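## Task

Grab one end of the white wire and raise it well above the crate; the arm's highest reach is enough, a shallow lift is not. Before closing on the wire, the fingers must first be spread around it by at least a thumb's width, unless they were opened far from the entire wire; otherwise the run may be failed. The crate must never tip halfway onto its side. At the end, the lifted end is held over the table, the other arm does not touch the wire, and the wire touches nothing else higher than a finger's width above the crate rim. The black wire stays inside the crate with no part of it drawn over a wall, the crate is upright and wholly on the table, and each gripper holds only that wire end or nothing.

## Robot and tools

ROBOT. Two six-joint arms, left_arm and right_arm, each with a two-finger parallel gripper and a wrist camera. The arms' bases sit near (0.004, +0.266, 0.021) m for left_arm and (0.004, -0.310, 0.015) m for right_arm. The names do not refer to image sides. A bar and a plate behind the bases are fixed and may stand up to about 3 cm above the table; nothing warns before contact, so keep the arms clear of them and of each other.

FRAME. Every position and orientation uses one scene frame: origin at table-top height, between the arms, a little behind the near table edge; +x points out over the table, +y toward left_arm, +z up. Orientations are quaternions written w first (qw, qx, qy, qz). On each gripper the fingers extend along its own +z and separate along its own y. The reported end_effector_position is the spot between the finger pads, just under 1 cm short of the tips. Reported hand positions can be slightly wrong, more so when an arm is stretched out.

ROW FORMAT. Every movement command is one row of 16 numbers: left_arm x, y, z, qw, qx, qy, qz, opening, then the same eight for right_arm. x, y, z are an absolute target position in metres and the quaternion an absolute target orientation, both in the scene frame, so each half is a pose, not an offset. opening runs from -1 (closed) to +1 (fully open, 0.087 m). Both arms' values are always required, even when one arm should not move; for a still arm repeat its last reported position and quaternion plus its intended opening. To hold an orientation steady, repeat the same quaternion you chose rather than copying a drifted reading.

execute_actions(actions): a list of actions; each action is a table of up to 15 rows, one per 1/30 s control step, and a short table repeats its final row to fill 15 steps (0.5 s). An empty list only returns the current state and images. An action is rejected for both arms if any target lies more than 0.6 m from that gripper's current position along any of the gripper's own axes; if the first action fails this, or any action is malformed, nothing in the call runs. Each step the command is clipped to within 70 mm and 16 degrees of the measured pose, so distant targets need several actions.

move(target, speed, blocking): target is one 16-number row as above. Each gripper follows a straight line toward its pose, all finishing together, lasting 0.5 to 10 s (cut off at 10 s). speed is the top path speed in m/s, 0.002 to 0.5, default 0.25; rotation is capped at twice that in rad/s. The opening is applied at the start. Paths ignore obstacles and the other arm, and grippers may lag, wander or overshoot the speed, especially with a nearly straight arm. Faster moves and targets set deeper past a contact press harder. With blocking=false the call returns after 0.5 s while motion continues; until a result shows the move ended, further rows or moves are refused, so use wait or stop first. The result adds a move: line giving the ending (done, off_target, moving, held, fault) and acting limits: limits=paced means the pose was clipped; limits=held means a check blocked some steps, after which the arm may speed up sharply. Each gripper's distance from its pose is also listed.

wait(seconds): 0 to 10 s, arms keep their last command; returns early if a running move ends. stop(): brakes a running move (needs stopping room; fingers continue). zoom_image(camera, region): enlarged view of cam_high, cam_low, cam_left_wrist or cam_right_wrist, region [x0, y0, x1, y1] in image pixels from the top-left, at most 504 by 504. read_manual(section) only returns licence text. finished_scene(scene) ends the current scene by its number, irreversibly, and reports success; the goal must still hold after the robot settles.

RESULTS. The state line lists each gripper's position and quaternion. grip_measured gives finger opening on the command scale (the last joint-position number is the opening in metres; readings may be about 1 mm off). Hand target lines show where each arm is currently driven. A pose unreachable line names an arm whose command the clearance check changed or blocked. Joint friction may leave a gripper up to about 31 mm from the command, and very small moves may do nothing. Torque readings carry offsets and noise. MOTOR HOT warns from 75 C; at 90 C the arm halts for 10 s, and at 100 C it goes limp and falls (OVER-TEMPERATURE FAULT). FAULT lines mean an arm stopped.

GRIPPING. Open the fingers wide around the wire end first, then close. To keep hold, command an opening about 0.02 below grip_measured; less grips more lightly. Closing fast squeezes harder and may spring the fingers open. Pads manage roughly 20 N each.

AVOID. Tipping or shoving the crate, dragging the other wire over a wall, knocking anything off the table, dropping or slipping the wire, hard impacts or forceful pushes, and arms colliding. Brief outside nudges to loose objects can occur. Once holding, lift steadily to a high position over the table, keep the idle arm away from the wire, and confirm in images that nothing else is caught before finishing.

Each tool is called by a JSON object that holds its "method" and its "body".

## Session

{"method": "execute_actions", "body": {"actions": []}}

Scene clock: 0.00 s.
left_arm: end_effector_position=(+0.4861, +0.4948, +0.1312) grip_measured=+1.000 end_effector_quat_wxyz=(+0.534, +0.305, +0.622, +0.485) | right_arm: end_effector_position=(+0.5558, -0.4125, +0.3725) grip_measured=+0.989 end_effector_quat_wxyz=(+0.689, -0.589, +0.322, -0.273)
Joint positions: left_arm=[0.387 2.124 0.811 1.358 0.132 1.193 0.087] | right_arm=[-0.505  1.944  1.532  0.754 -1.143 -1.106  0.087]
Joint velocities: left_arm=[-0.007  0.002  0.012  0.022 -0.051  0.022  0.   ] | right_arm=[-0.007 -0.002  0.002  0.051 -0.007  0.081 -0.001]
Joint torques (N m, as the arm reports them, + toward a larger angle): no reading
Motor temperatures (°C, as the motors report them): left_arm=[32 32 31 30 32 32] | right_arm=[33 33 32 32 33 31]
Hand target (left_arm): +0.486, +0.495, +0.131; +0.534, +0.305, +0.622, +0.485
Hand target (right_arm): +0.556, -0.413, +0.372; +0.689, -0.589, +0.322, -0.273

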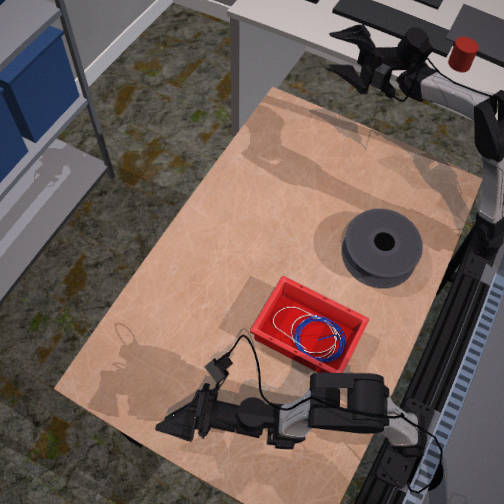

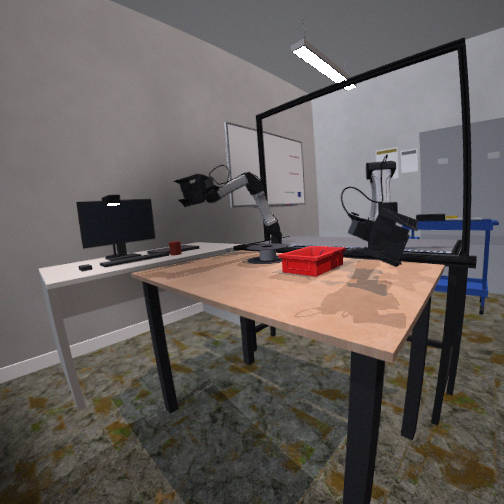

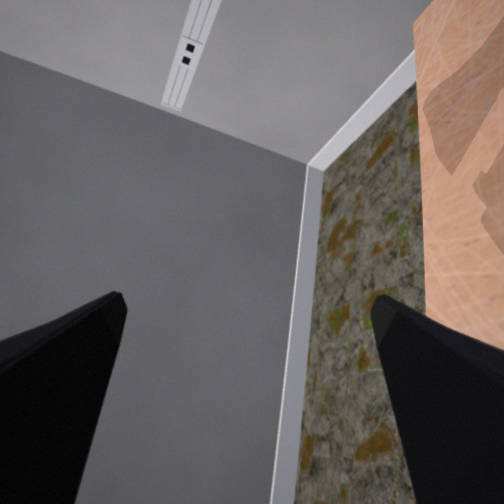

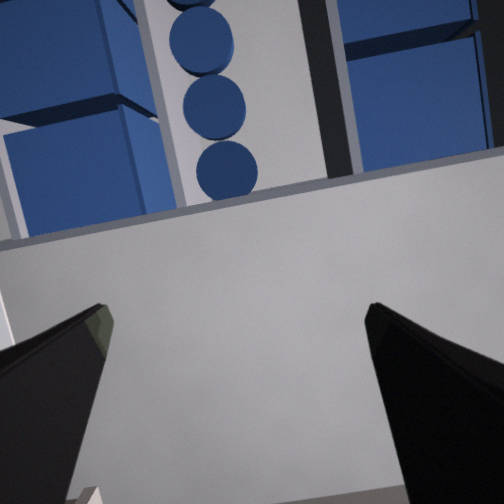

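{"method": "move", "body": {"target": [0.36,0.25,0.3,0,0,1,0,0,0.556,-0.413,0.372,0.689,-0.589,0.322,-0.273,1]}}

{"method": "move", "body": {"target": [0.35,0.155,0.17,0,0,1,0,0,0.556,-0.413,0.372,0.689,-0.589,0.322,-0.273,1]}}

Scene clock: 9.00 s.
left_arm: end_effector_position=(+0.3636, +0.2477, +0.2975) grip_measured=+0.000 end_effector_quat_wxyz=(+0.210, +0.017, +0.978, -0.011) | right_arm: end_effector_position=(+0.5558, -0.4125, +0.3725) grip_measured=+0.989 end_effector_quat_wxyz=(+0.689, -0.589, +0.322, -0.273)
Joint positions: left_arm=[-0.081  1.857  2.276 -1.564 -0.001 -0.018  0.044] | right_arm=[-0.505  1.944  1.532  0.754 -1.143 -1.106  0.087]
Joint velocities: left_arm=[ 0.051  0.027 -0.002 -0.007 -0.022 -0.022 -0.001] | right_arm=[ 0.007  0.002 -0.002 -0.066  0.022 -0.066 -0.001]
Joint torques (N m, as the arm reports them, + toward a larger angle): left_arm=[  0.93 -10.83   4.68   0.88   0.06   0.02] | right_arm=[-0.07 -9.14  5.86  1.37  0.13  0.1 ]
Motor temperatures (°C, as the motors report them): left_arm=[32 35 32 32 32 32] | right_arm=[33 36 34 33 33 31]
Hand target (left_arm): +0.358, +0.250, +0.299; +0.207, +0.009, +0.978, -0.016
Hand target (right_arm): +0.556, -0.413, +0.372; +0.689, -0.589, +0.322, -0.273
Off the commanded pose (left_arm): 0.005 m, 24 deg; orientation clipped at the last step of the last action.
Off the commanded pose (right_arm): 0.001 m, 0 deg.
joint sent to its limit (left arm) — the command would take joint 4 (wrist pitch) past its lower limit, so that joint was sent only as far as its limit.
move: off_target (left_arm); limits=paced
camera_calibration (this result's frames):
cam_left_wrist: T_world_to_cam=[[-0.0262896, -0.999459, 0.0197628, 0.250723], [-0.90223, 0.0322357, 0.43005, 0.212811], [-0.430454, -0.00652471, -0.902589, 0.564347], [0, 0, 0, 1]] pos_world=[0.441521, 0.247409, 0.412899]

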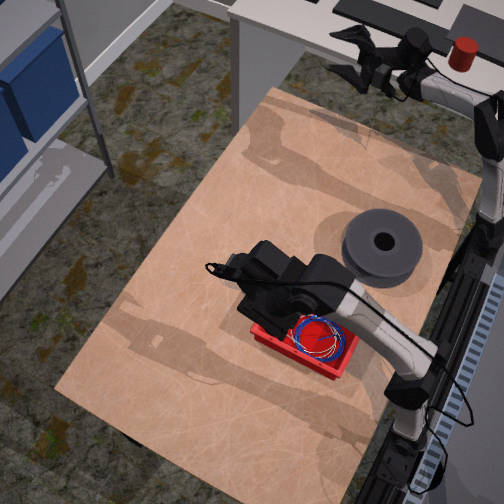

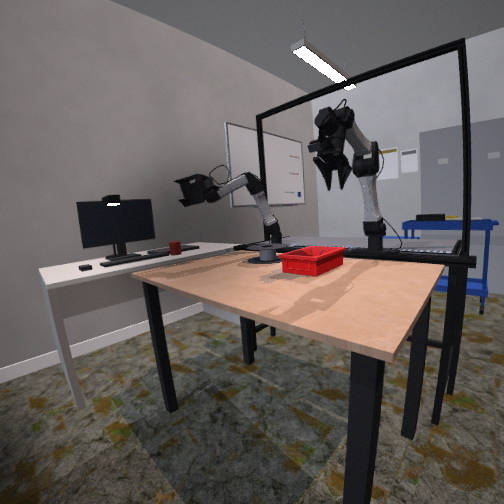

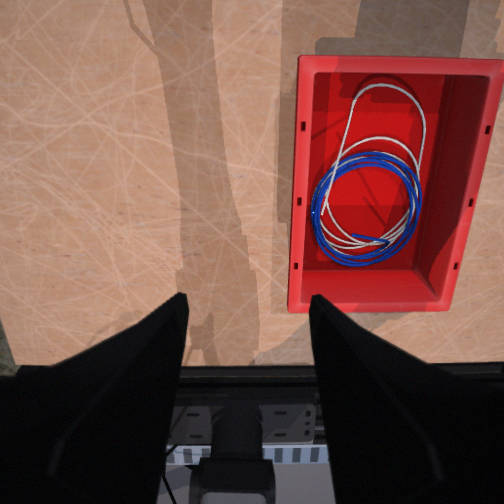

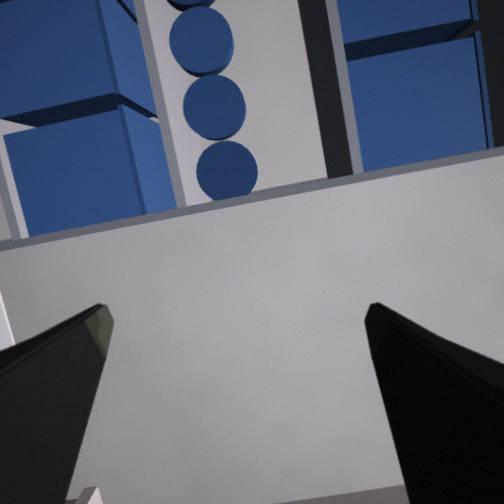

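Scene clock: 10.33 s.
left_arm: end_effector_position=(+0.3517, +0.1575, +0.1718) grip_measured=+0.000 end_effector_quat_wxyz=(+0.005, +0.001, +1.000, -0.002) | right_arm: end_effector_position=(+0.5558, -0.4125, +0.3725) grip_measured=+0.989 end_effector_quat_wxyz=(+0.689, -0.589, +0.322, -0.273)
Joint positions: left_arm=[-0.304  2.113  2.116 -1.564 -0.007 -0.275  0.044] | right_arm=[-0.505  1.944  1.532  0.754 -1.143 -1.106  0.087]
Joint velocities: left_arm=[-0.007  0.002 -0.012  0.037 -0.007 -0.095  0.001] | right_arm=[-0.007  0.012 -0.002 -0.037  0.051 -0.037  0.   ]
Joint torques (N m, as the arm reports them, + toward a larger angle): left_arm=[ -0.26 -12.06   5.67   0.3    0.06   0.  ] | right_arm=[-0.06 -9.09  5.89  1.41  0.12  0.11]
Motor temperatures (°C, as the motors report them): left_arm=[32 36 32 32 32 32] | right_arm=[33 36 34 33 33 31]
Hand target (left_arm): +0.349, +0.154, +0.169; -0.001, -0.001, +1.000, -0.004
Hand target (right_arm): +0.556, -0.413, +0.372; +0.689, -0.589, +0.322, -0.273
Off the commanded pose (left_arm): 0.003 m, 1 deg.
Off the commanded pose (right_arm): 0.001 m, 0 deg.
move: done
camera_calibration (this result's frames):
cam_left_wrist: T_world_to_cam=[[0.0111249, -0.999927, 0.00473875, 0.152208], [-0.653407, -0.00368213, 0.756997, 0.121019], [-0.756925, -0.0115178, -0.653401, 0.517948], [0, 0, 0, 1]] pos_world=[0.469429, 0.158609, 0.246095]

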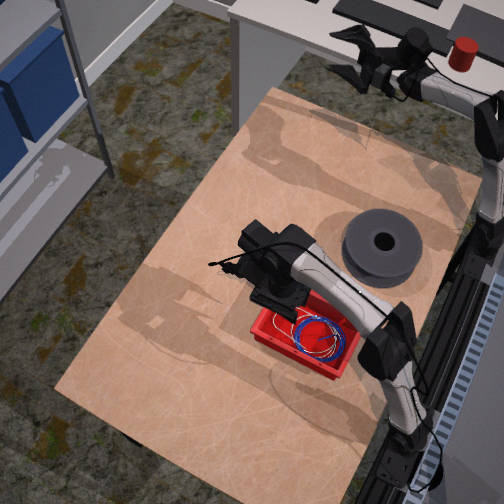

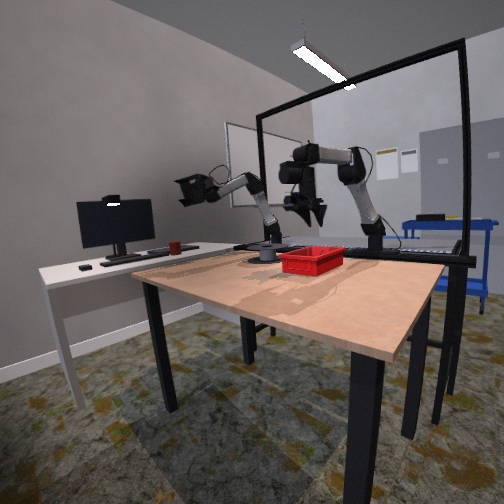

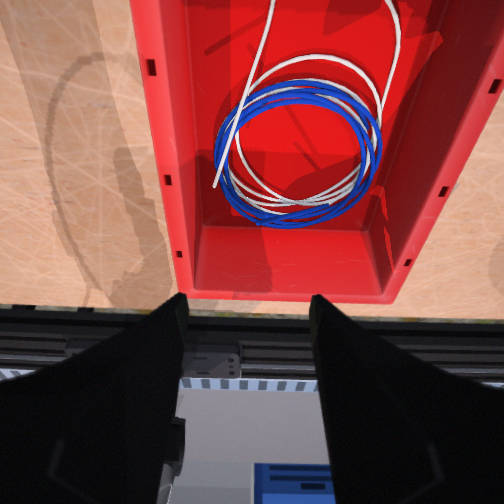

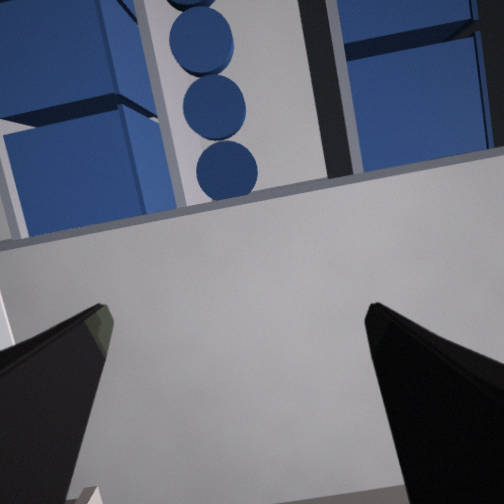

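{"method": "move", "body": {"target": [0.322,0.172,0.085,0,0,1,0,-0.3,0.556,-0.413,0.372,0.689,-0.589,0.322,-0.273,1], "speed": 0.1}}

{"method": "move", "body": {"target": [0.322,0.172,0.052,0,0,1,0,-0.3,0.556,-0.413,0.372,0.689,-0.589,0.322,-0.273,1], "speed": 0.04}}

Scene clock: 16.93 s.
left_arm: end_effector_position=(+0.3215, +0.1691, +0.0802) grip_measured=-0.300 end_effector_quat_wxyz=(-0.013, +0.001, +1.000, +0.003) | right_arm: end_effector_position=(+0.5558, -0.4125, +0.3725) grip_measured=+0.989 end_effector_quat_wxyz=(+0.689, -0.589, +0.322, -0.273)
Joint positions: left_arm=[-0.294  2.002  1.578 -1.174 -0.007 -0.265  0.031] | right_arm=[-0.505  1.944  1.532  0.754 -1.143 -1.106  0.087]
Joint velocities: left_arm=[ 0.012 -0.002  0.007 -0.022 -0.051 -0.007 -0.001] | right_arm=[-0.002 -0.002 -0.017  0.037  0.007 -0.095  0.001]
Joint torques (N m, as the arm reports them, + toward a larger angle): left_arm=[  0.88 -13.86   5.5    0.33  -0.05   0.16] | right_arm=[-0.08 -9.07  5.93  1.39  0.14  0.1 ]
Motor temperatures (°C, as the motors report them): left_arm=[32 38 33 31 32 32] | right_arm=[33 38 35 33 33 31]
Hand target (left_arm): +0.323, +0.172, +0.085; +0.000, -0.000, +1.000, +0.000
Hand target (right_arm): +0.556, -0.413, +0.372; +0.689, -0.589, +0.322, -0.273
Off the commanded pose (left_arm): 0.006 m, 2 deg.
Off the commanded pose (right_arm): 0.001 m, 0 deg.
move: done
camera_calibration (this result's frames):
cam_left_wrist: T_world_to_cam=[[0.00967779, -0.999937, -0.00560954, 0.165851], [-0.625676, -0.0104313, 0.780013, 0.161053], [-0.780023, -0.00403905, -0.625738, 0.439342], [0, 0, 0, 1]] pos_world=[0.441858, 0.169295, 0.15022]

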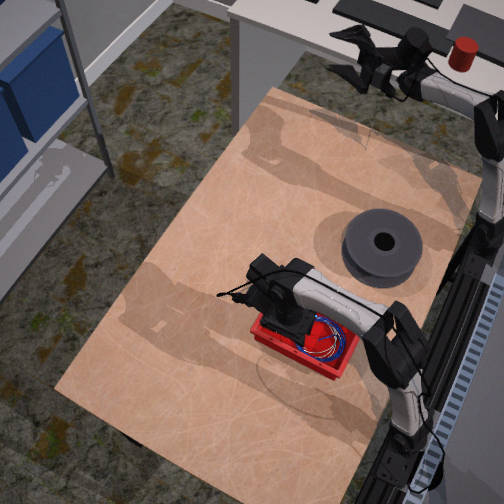

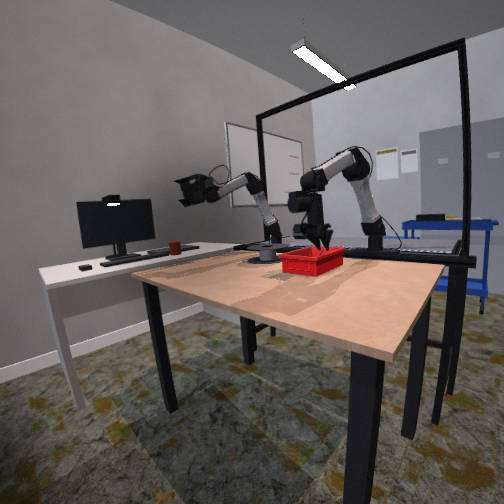

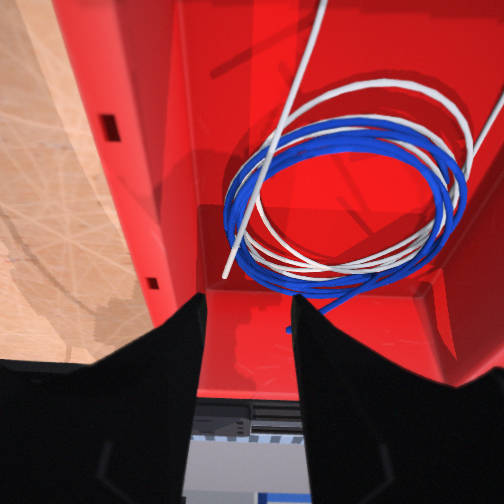

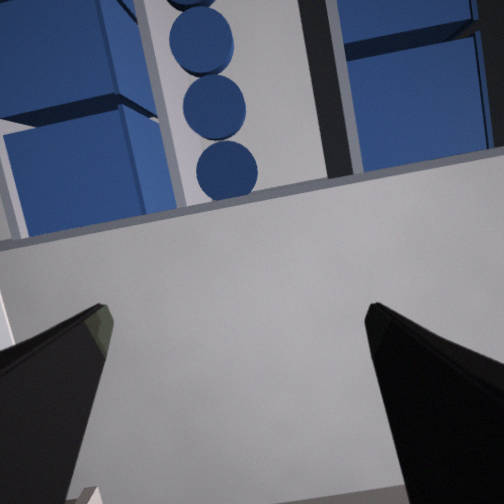

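Scene clock: 18.10 s.
left_arm: end_effector_position=(+0.3225, +0.1686, +0.0553) grip_measured=-0.300 end_effector_quat_wxyz=(-0.000, +0.001, +1.000, -0.000) | right_arm: end_effector_position=(+0.5558, -0.4125, +0.3725) grip_measured=+0.989 end_effector_quat_wxyz=(+0.689, -0.589, +0.322, -0.273)
Joint positions: left_arm=[-0.294  2.002  1.481 -1.05  -0.007 -0.265  0.031] | right_arm=[-0.505  1.944  1.532  0.754 -1.143 -1.106  0.087]
Joint velocities: left_arm=[ 0.007 -0.007 -0.012  0.007 -0.007 -0.037  0.001] | right_arm=[-0.032  0.007  0.007 -0.007 -0.007 -0.022 -0.001]
Joint torques (N m, as the arm reports them, + toward a larger angle): left_arm=[  0.83 -11.12   5.42   0.37  -0.06   0.15] | right_arm=[-0.01 -9.13  5.82  1.4   0.13  0.12]
Motor temperatures (°C, as the motors report them): left_arm=[32 39 33 31 32 32] | right_arm=[33 38 35 33 33 31]
Hand target (left_arm): +0.322, +0.172, +0.052; -0.000, +0.000, +1.000, +0.000
Hand target (right_arm): +0.556, -0.413, +0.372; +0.689, -0.589, +0.322, -0.273
Off the commanded pose (left_arm): 0.005 m, 0 deg.
Off the commanded pose (right_arm): 0.001 m, 0 deg.
move: done
camera_calibration (this result's frames):
cam_left_wrist: T_world_to_cam=[[0.00993421, -0.999949, 0.00179889, 0.164735], [-0.645836, -0.00504275, 0.76346, 0.187658], [-0.763412, -0.00874616, -0.645853, 0.421067], [0, 0, 0, 1]] pos_world=[0.441007, 0.169356, 0.128381]

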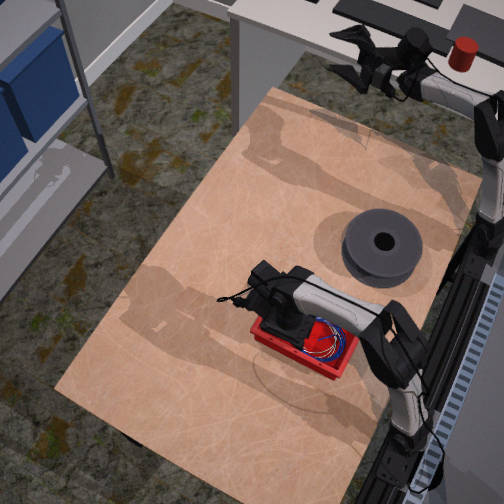

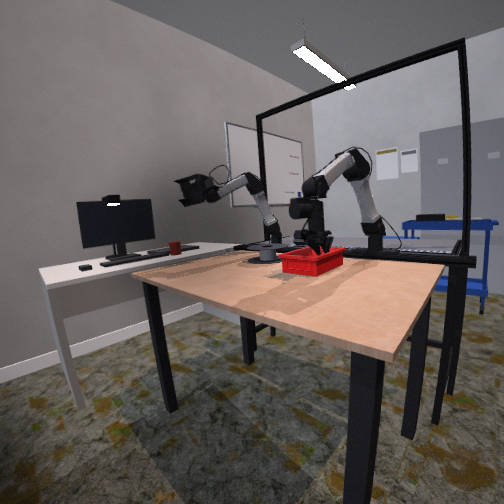

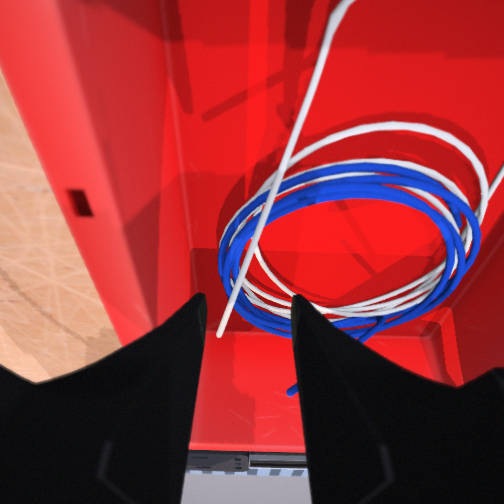

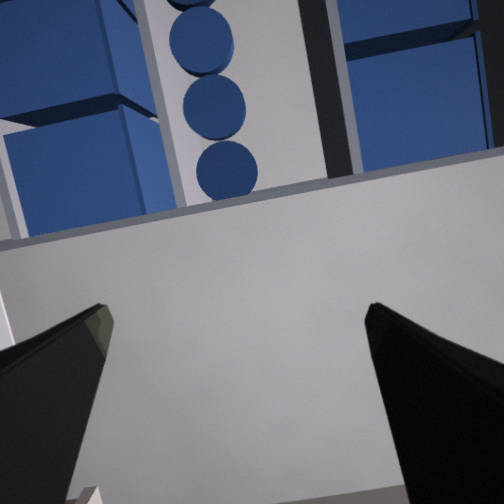

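{"method": "move", "body": {"target": [0.312,0.179,0.042,0,0,1,0,-0.3,0.556,-0.413,0.372,0.689,-0.589,0.322,-0.273,1], "speed": 0.03}}

{"method": "move", "body": {"target": [0.312,0.179,0.042,0,0,1,0,-1,0.556,-0.413,0.372,0.689,-0.589,0.322,-0.273,1]}}

{"method": "move", "body": {"target": [0.33,0.15,0.2,0.1,0,0.995,0,-1,0.556,-0.413,0.372,0.689,-0.589,0.322,-0.273,1], "speed": 0.06}}

Scene clock: 22.20 s.
left_arm: end_effector_position=(+0.3102, +0.1755, +0.0370) grip_measured=-0.300 end_effector_quat_wxyz=(-0.014, +0.002, +1.000, +0.003) | right_arm: end_effector_position=(+0.5558, -0.4125, +0.3725) grip_measured=+0.989 end_effector_quat_wxyz=(+0.689, -0.589, +0.322, -0.273)
Joint positions: left_arm=[-0.284  2.002  1.399 -0.997 -0.006 -0.254  0.031] | right_arm=[-0.505  1.944  1.532  0.754 -1.143 -1.106  0.087]
Joint velocities: left_arm=[-0.022 -0.002  0.002  0.022 -0.037  0.007  0.   ] | right_arm=[-0.022 -0.002  0.002 -0.007 -0.007 -0.007 -0.001]
Joint torques (N m, as the arm reports them, + toward a larger angle): left_arm=[  1.03 -13.73   5.08   0.33  -0.07   0.13] | right_arm=[-0.16 -9.07  5.85  1.39  0.14  0.12]
Motor temperatures (°C, as the motors report them): left_arm=[32 40 33 31 32 32] | right_arm=[33 39 36 34 33 31]
Hand target (left_arm): +0.312, +0.179, +0.042; -0.000, +0.000, +1.000, +0.000
Hand target (right_arm): +0.556, -0.413, +0.372; +0.689, -0.589, +0.322, -0.273
Off the commanded pose (left_arm): 0.006 m, 2 deg.
Off the commanded pose (right_arm): 0.001 m, 0 deg.
move: done
camera_calibration (this result's frames):
cam_left_wrist: T_world_to_cam=[[0.00852737, -0.999949, -0.00536935, 0.172483], [-0.62435, -0.00951847, 0.781087, 0.187183], [-0.781098, -0.00330826, -0.624399, 0.403668], [0, 0, 0, 1]] pos_world=[0.430701, 0.175592, 0.10677]

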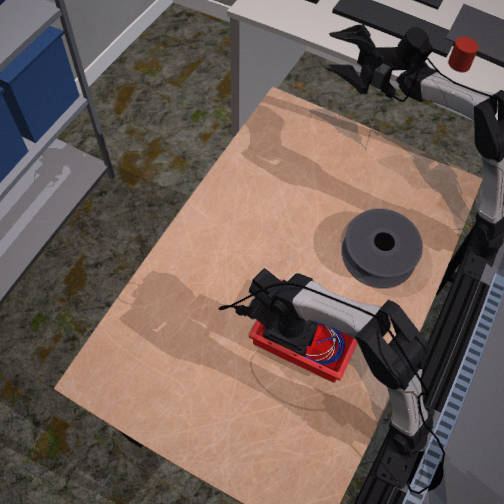

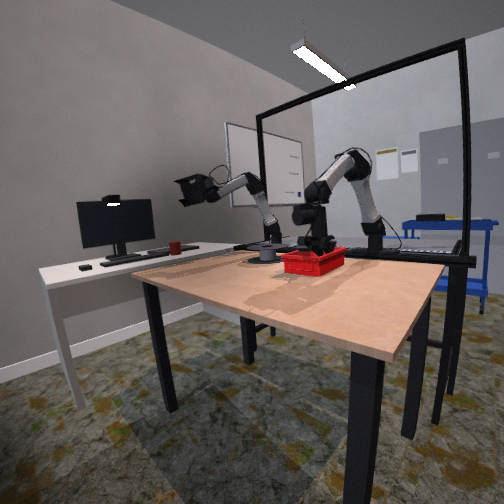

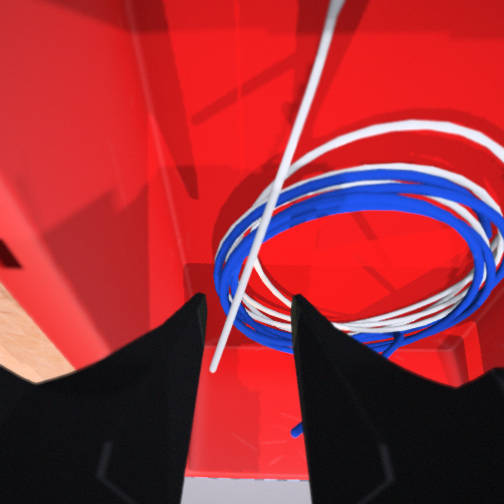

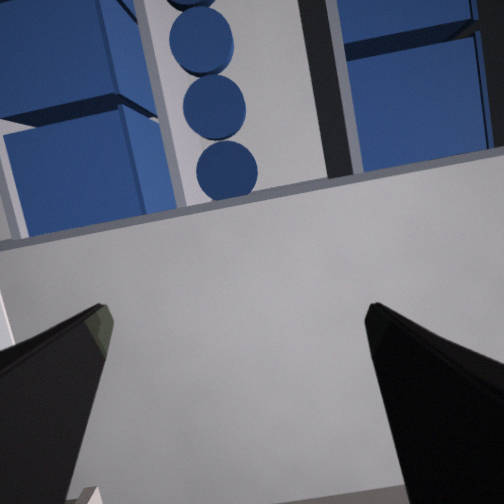

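Scene clock: 22.90 s.
left_arm: end_effector_position=(+0.3108, +0.1753, +0.0369) grip_measured=-0.961 end_effector_quat_wxyz=(-0.013, +0.002, +1.000, +0.003) | right_arm: end_effector_position=(+0.5558, -0.4125, +0.3725) grip_measured=+0.989 end_effector_quat_wxyz=(+0.689, -0.589, +0.322, -0.273)
Joint positions: left_arm=[-0.284  2.002  1.399 -0.995 -0.006 -0.253  0.002] | right_arm=[-0.505  1.944  1.532  0.754 -1.143 -1.106  0.087]
Joint velocities: left_arm=[-0.007 -0.007  0.007  0.051 -0.051 -0.051 -0.   ] | right_arm=[-0.002  0.012 -0.007 -0.022 -0.095 -0.11   0.001]
Joint torques (N m, as the arm reports them, + toward a larger angle): left_arm=[  0.98 -13.76   5.     0.33  -0.06   0.15] | right_arm=[-0.05 -9.17  5.93  1.39  0.14  0.07]
Motor temperatures (°C, as the motors report them): left_arm=[32 40 33 31 32 32] | right_arm=[33 39 36 34 33 31]
Hand target (left_arm): +0.312, +0.179, +0.042; -0.000, -0.000, +1.000, +0.000
Hand target (right_arm): +0.556, -0.413, +0.372; +0.689, -0.589, +0.322, -0.273
Off the commanded pose (left_arm): 0.006 m, 2 deg.
Off the commanded pose (right_arm): 0.001 m, 0 deg.
move: done
camera_calibration (this result's frames):
cam_left_wrist: T_world_to_cam=[[0.00817471, -0.999955, -0.00475796, 0.172437], [-0.626079, -0.00882824, 0.77971, 0.188076], [-0.779717, -0.00339505, -0.626123, 0.403678], [0, 0, 0, 1]] pos_world=[0.431096, 0.17546, 0.106928]

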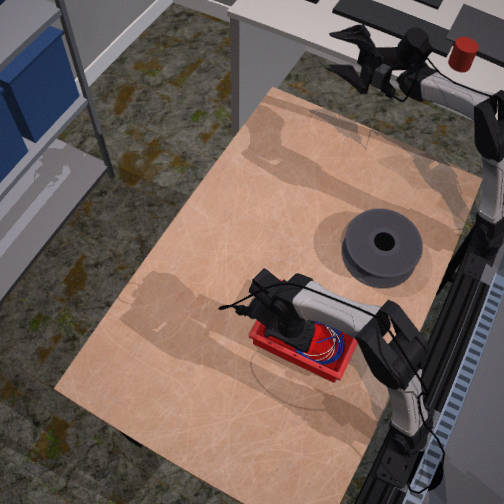

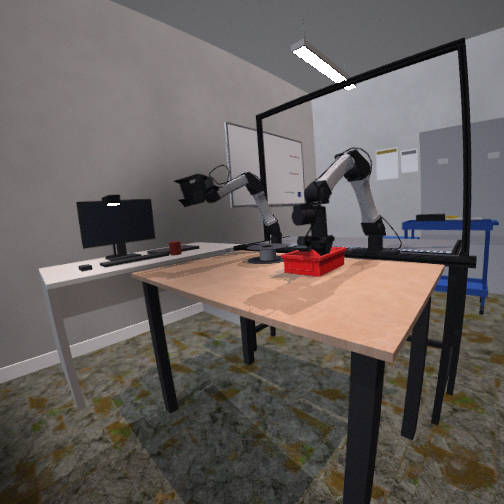

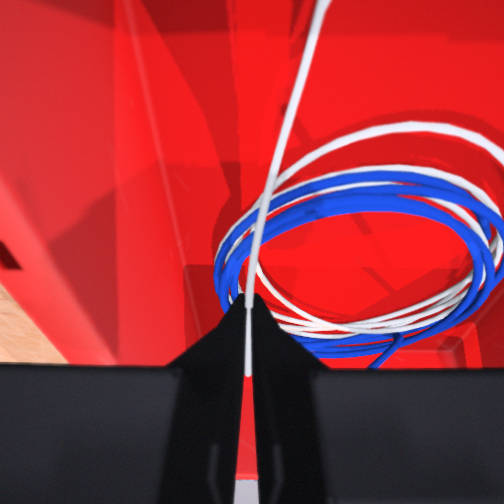

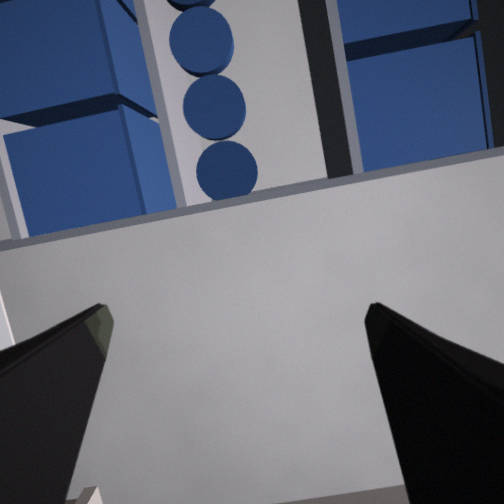

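Scene clock: 26.13 s.
left_arm: end_effector_position=(+0.3284, +0.1523, +0.1892) grip_measured=-0.961 end_effector_quat_wxyz=(+0.083, -0.000, +0.997, +0.003) | right_arm: end_effector_position=(+0.5558, -0.4125, +0.3725) grip_measured=+0.989 end_effector_quat_wxyz=(+0.689, -0.589, +0.322, -0.273)
Joint positions: left_arm=[-0.363  1.868  1.847 -1.394 -0.068 -0.33   0.002] | right_arm=[-0.505  1.944  1.532  0.754 -1.143 -1.106  0.087]
Joint velocities: left_arm=[-0.007  0.002  0.002 -0.051  0.051 -0.037 -0.   ] | right_arm=[-0.012 -0.017  0.002 -0.037 -0.022 -0.051  0.001]
Joint torques (N m, as the arm reports them, + toward a larger angle): left_arm=[ -0.55 -11.77   9.09   0.43  -0.19  -0.03] | right_arm=[-0.13 -9.08  5.81  1.39  0.12  0.1 ]
Motor temperatures (°C, as the motors report them): left_arm=[32 41 34 31 32 32] | right_arm=[33 40 36 34 33 31]
Hand target (left_arm): +0.329, +0.150, +0.201; +0.100, +0.001, +0.995, +0.001
Hand target (right_arm): +0.556, -0.413, +0.372; +0.689, -0.589, +0.322, -0.273
Off the commanded pose (left_arm): 0.011 m, 2 deg.
Off the commanded pose (right_arm): 0.001 m, 0 deg.
move: off_target (left_arm)
camera_calibration (this result's frames):
cam_left_wrist: T_world_to_cam=[[0.013399, -0.999905, -0.00337155, 0.147979], [-0.764121, -0.0124141, 0.644953, 0.151547], [-0.644934, -0.00606543, -0.764214, 0.495032], [0, 0, 0, 1]] pos_world=[0.433081, 0.152849, 0.281069]

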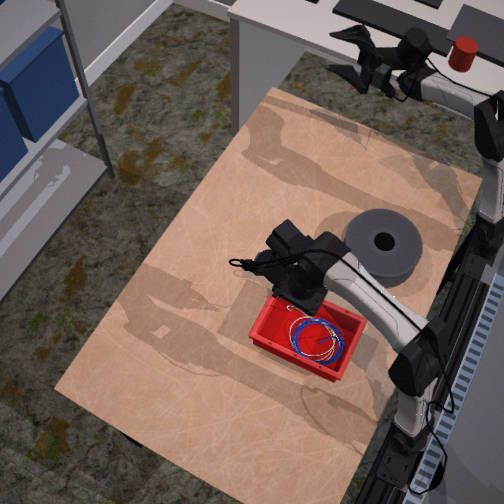

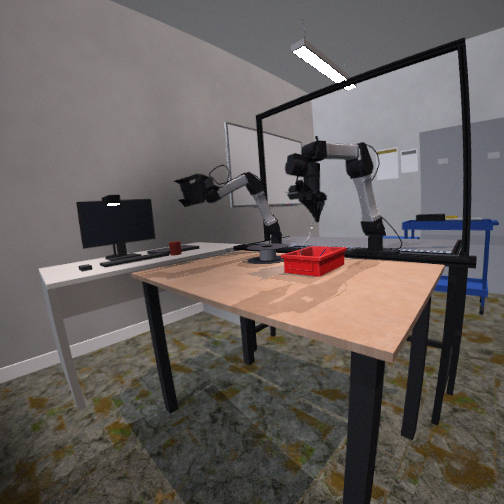

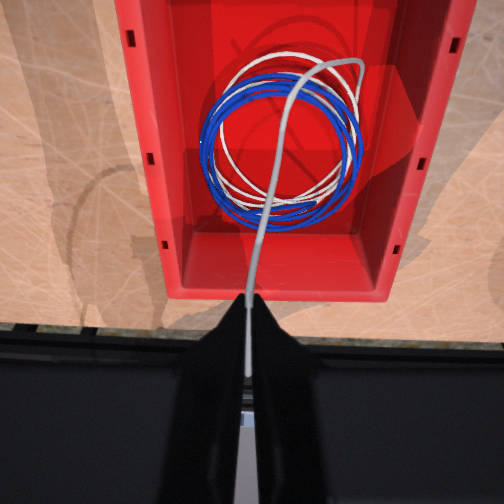

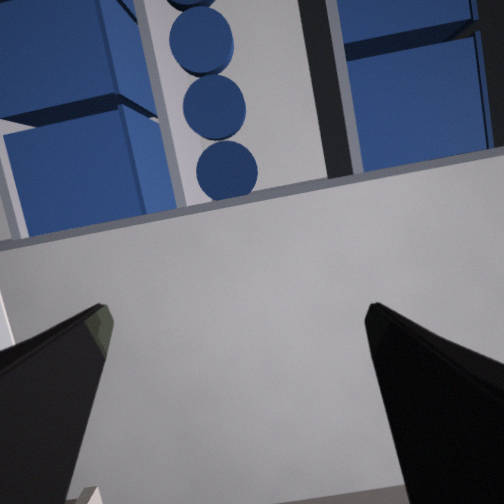

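{"method": "move", "body": {"target": [0.34,0.145,0.42,0.544,0.512,0.639,0.183,-1,0.556,-0.413,0.372,0.689,-0.589,0.322,-0.273,1], "speed": 0.08}}

{"method": "zoom_image", "body": {"camera": "cam_low", "region": [230,100,430,300]}}

Scene clock: 40.67 s.
left_arm: end_effector_position=(+0.3396, +0.1415, +0.4114) grip_measured=-0.961 end_effector_quat_wxyz=(+0.521, +0.508, +0.661, +0.185) | right_arm: end_effector_position=(+0.5558, -0.4125, +0.3725) grip_measured=+0.989 end_effector_quat_wxyz=(+0.689, -0.589, +0.322, -0.273)
Joint positions: left_arm=[-0.595  1.248  1.617 -0.781 -0.236  0.904  0.002] | right_arm=[-0.505  1.944  1.532  0.754 -1.143 -1.106  0.087]
Joint velocities: left_arm=[-0.007 -0.002  0.002 -0.022 -0.051  0.066 -0.   ] | right_arm=[ 0.007 -0.017 -0.007 -0.037  0.022 -0.007 -0.001]
Joint torques (N m, as the arm reports them, + toward a larger angle): left_arm=[ 0.95 -5.68  5.97  1.86  0.03  0.08] | right_arm=[-0.05 -9.08  5.8   1.38  0.11  0.12]
Motor temperatures (°C, as the motors report them): left_arm=[32 43 35 33 32 32] | right_arm=[33 42 38 34 33 31]
Hand target (left_arm): +0.339, +0.145, +0.417; +0.532, +0.503, +0.655, +0.187
Hand target (right_arm): +0.556, -0.413, +0.372; +0.689, -0.589, +0.322, -0.273
Off the commanded pose (left_arm): 0.009 m, 4 deg.
Off the commanded pose (right_arm): 0.001 m, 0 deg.
move: off_target (left_arm; path cut at 10 s)
camera_calibration (this result's frames):
cam_left_wrist: T_world_to_cam=[[-0.479985, -0.425503, -0.767177, 0.538278], [-0.633984, 0.772687, -0.031907, 0.139763], [0.606365, 0.471064, -0.640641, 0.128653], [0, 0, 0, 1]] pos_world=[0.268963, 0.0604427, 0.499835]

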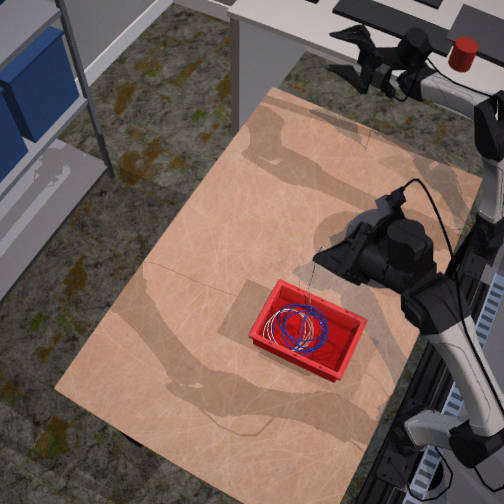

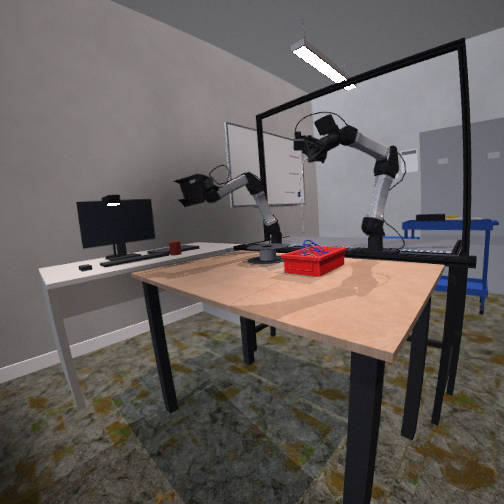

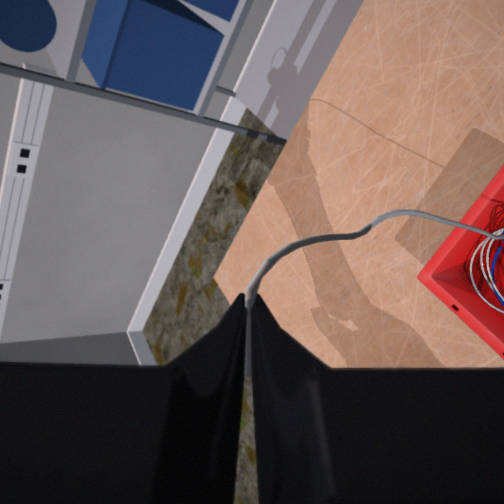

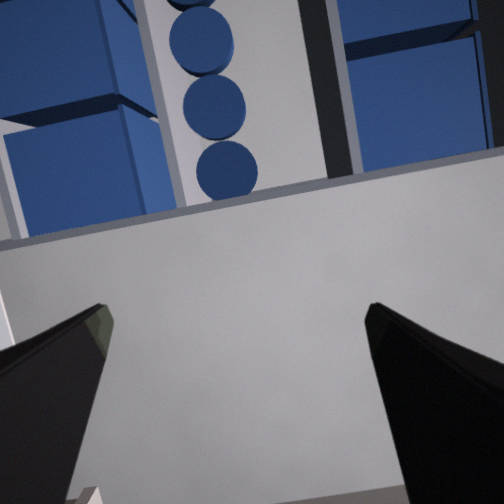

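Region (230, 100, 430, 300) of cam_low's 504x504 image, scaled by 2.520, with more detail than that image has.

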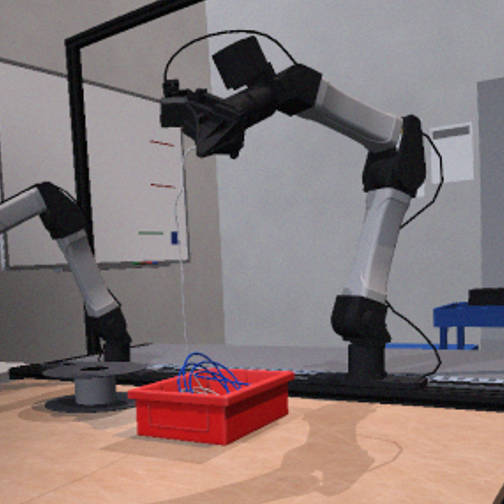

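Blue is being lifted; go on a bit and watch.

{"method": "move", "body": {"target": [0.36,0.15,0.52,0.57,0.52,0.47,0.39,-1,0.556,-0.413,0.372,0.689,-0.589,0.322,-0.273,1], "speed": 0.08}}

{"method": "zoom_image", "body": {"camera": "cam_high", "region": [220,230,400,410]}}

{"method": "zoom_image", "body": {"camera": "cam_low", "region": [250,180,370,300]}}

Scene clock: 47.00 s.
left_arm: end_effector_position=(+0.3641, +0.1457, +0.5135) grip_measured=-0.961 end_effector_quat_wxyz=(+0.568, +0.537, +0.483, +0.394) | right_arm: end_effector_position=(+0.5558, -0.4125, +0.3725) grip_measured=+0.989 end_effector_quat_wxyz=(+0.689, -0.589, +0.322, -0.273)
Joint positions: left_arm=[-0.631  1.248  1.617 -0.416 -0.372  1.435  0.002] | right_arm=[-0.505  1.944  1.532  0.754 -1.143 -1.106  0.087]
Joint velocities: left_arm=[-0.007 -0.007 -0.017 -0.037 -0.007 -0.051  0.   ] | right_arm=[ 0.002 -0.007 -0.012 -0.007  0.066  0.037 -0.   ]
Joint torques (N m, as the arm reports them, + toward a larger angle): left_arm=[ 0.31 -5.77  6.19  1.87 -0.03  0.04] | right_arm=[-0.04 -9.07  5.88  1.4   0.14  0.1 ]
Motor temperatures (°C, as the motors report them): left_arm=[32 42 35 35 32 32] | right_arm=[33 43 38 35 33 31]
Hand target (left_arm): +0.359, +0.150, +0.520; +0.577, +0.528, +0.479, +0.399
Hand target (right_arm): +0.556, -0.413, +0.372; +0.689, -0.589, +0.322, -0.273
Off the commanded pose (left_arm): 0.009 m, 2 deg.
Off the commanded pose (right_arm): 0.001 m, 0 deg.
move: done
camera_calibration (this result's frames):
cam_left_wrist: T_world_to_cam=[[-0.075938, -0.12433, -0.989331, 0.553229], [-0.598224, 0.79947, -0.0545521, 0.150071], [0.797723, 0.587698, -0.135087, -0.169086], [0, 0, 0, 1]] pos_world=[0.266671, 0.048177, 0.532672]

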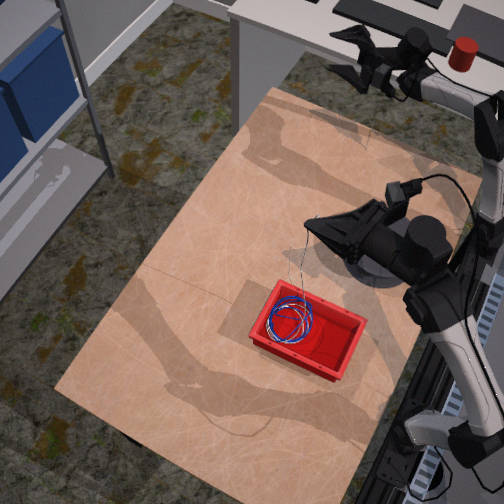

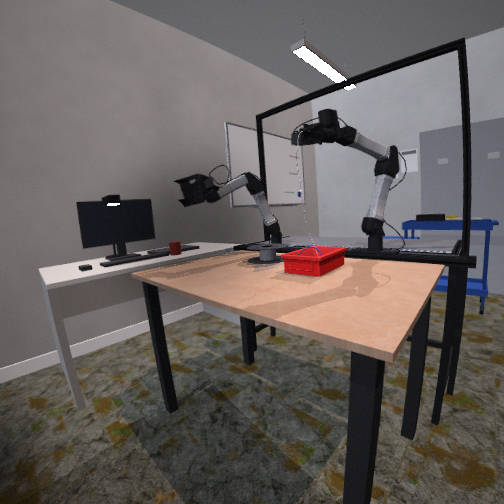

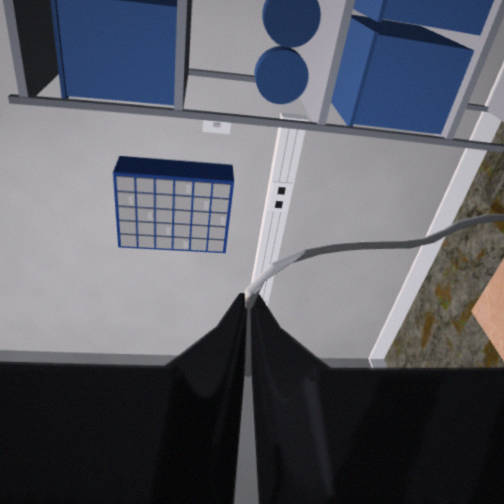

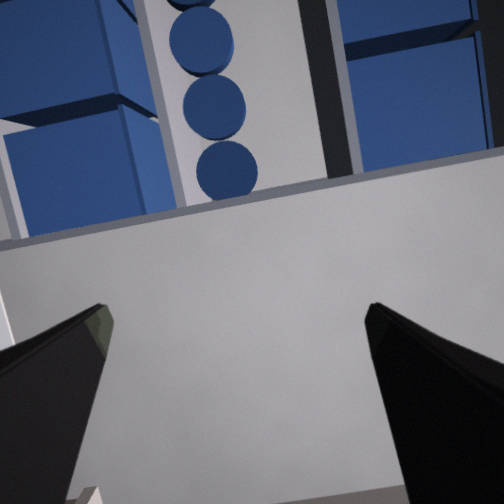

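Region (220, 230, 400, 410) of cam_high's 504x504 image, scaled by 2.800, with more detail than that image has.

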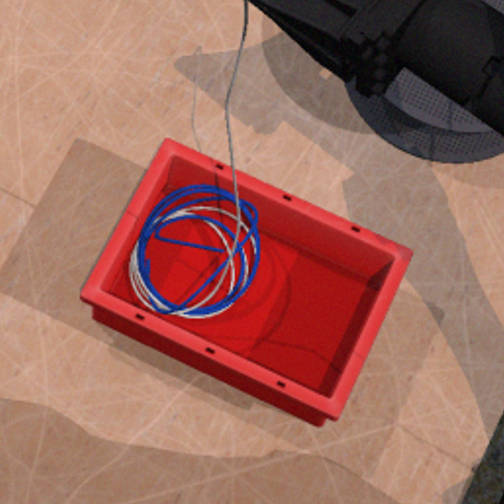

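Region (250, 180, 370, 300) of cam_low's 504x504 image, scaled by 4.200, with more detail than that image has.

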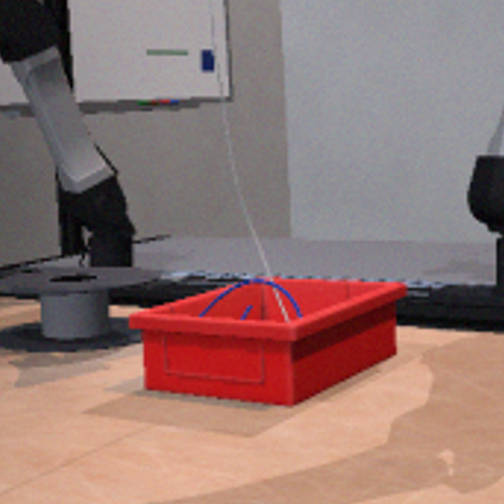

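{"method": "move", "body": {"target": [0.32,0.155,0.7,0.585,0.518,0.247,0.573,-1,0.556,-0.413,0.372,0.689,-0.589,0.322,-0.273,1], "speed": 0.05}}

{"method": "zoom_image", "body": {"camera": "cam_low", "region": [240,140,400,300]}}

Scene clock: 56.10 s.
left_arm: end_effector_position=(+0.3153, +0.1562, +0.6957) grip_measured=-0.961 end_effector_quat_wxyz=(+0.584, +0.518, +0.251, +0.572) | right_arm: end_effector_position=(+0.5558, -0.4125, +0.3725) grip_measured=+0.989 end_effector_quat_wxyz=(+0.689, -0.589, +0.322, -0.273)
Joint positions: left_arm=[-0.615  1.339  2.056 -0.364 -0.226  1.986  0.002] | right_arm=[-0.505  1.944  1.532  0.754 -1.143 -1.106  0.087]
Joint velocities: left_arm=[-0.022  0.002 -0.007 -0.007  0.037  0.022  0.   ] | right_arm=[-0.002 -0.002 -0.012  0.037 -0.007  0.007  0.   ]
Joint torques (N m, as the arm reports them, + toward a larger angle): left_arm=[ 1.01 -1.12  7.37  1.5   0.1   0.07] | right_arm=[-0.06 -9.16  5.9   1.37  0.13  0.11]
Motor temperatures (°C, as the motors report them): left_arm=[32 40 36 36 32 32] | right_arm=[33 44 39 35 33 31]
Hand target (left_arm): +0.319, +0.156, +0.700; +0.583, +0.516, +0.247, +0.576
Hand target (right_arm): +0.556, -0.413, +0.372; +0.689, -0.589, +0.322, -0.273
Off the commanded pose (left_arm): 0.006 m, 0 deg.
Off the commanded pose (right_arm): 0.001 m, 0 deg.
move: done
camera_calibration (this result's frames):
cam_left_wrist: T_world_to_cam=[[0.404665, 0.180781, -0.896418, 0.467266], [-0.531508, 0.844181, -0.0696897, 0.104992], [0.74414, 0.504654, 0.437697, -0.480298], [0, 0, 0, 1]] pos_world=[0.224128, 0.0692794, 0.636408]

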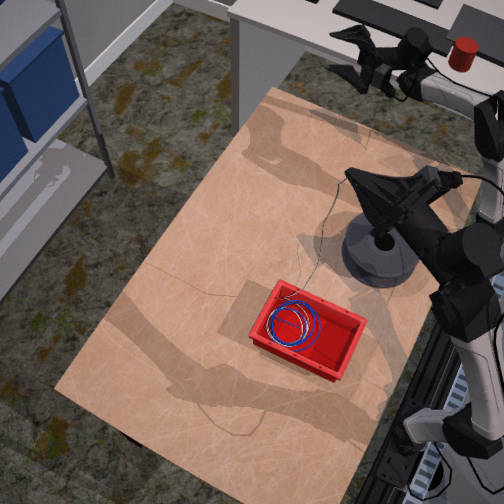

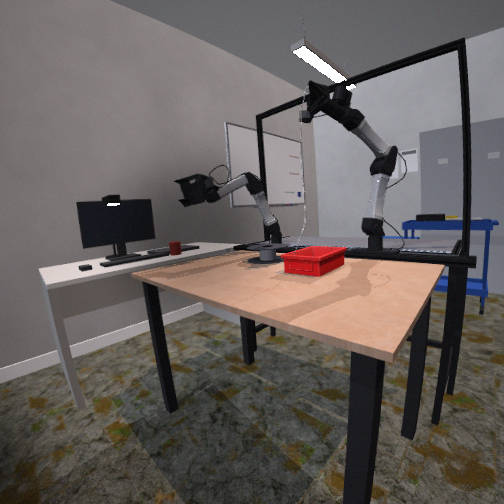

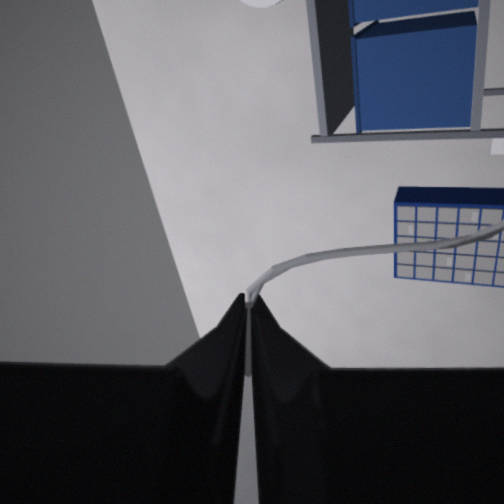

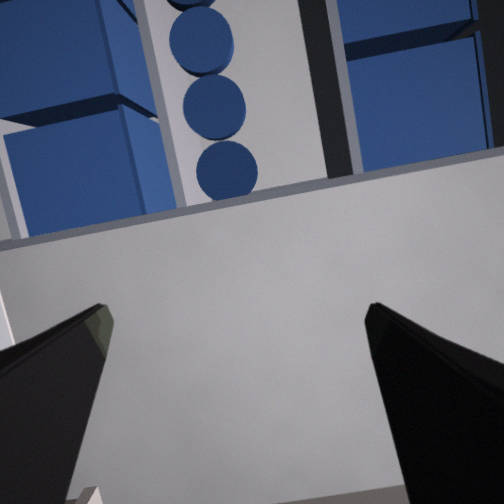

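Region (240, 140, 400, 300) of cam_low's 504x504 image, scaled by 3.150, with more detail than that image has.

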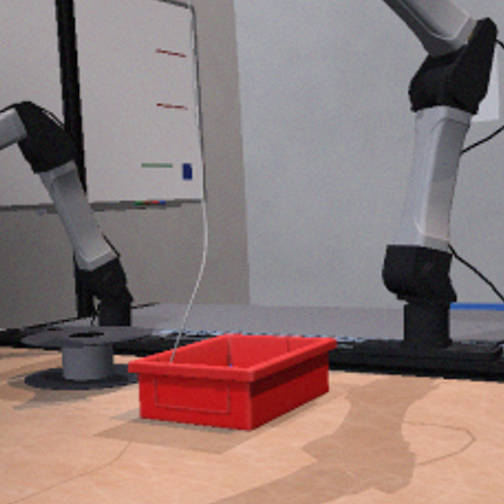

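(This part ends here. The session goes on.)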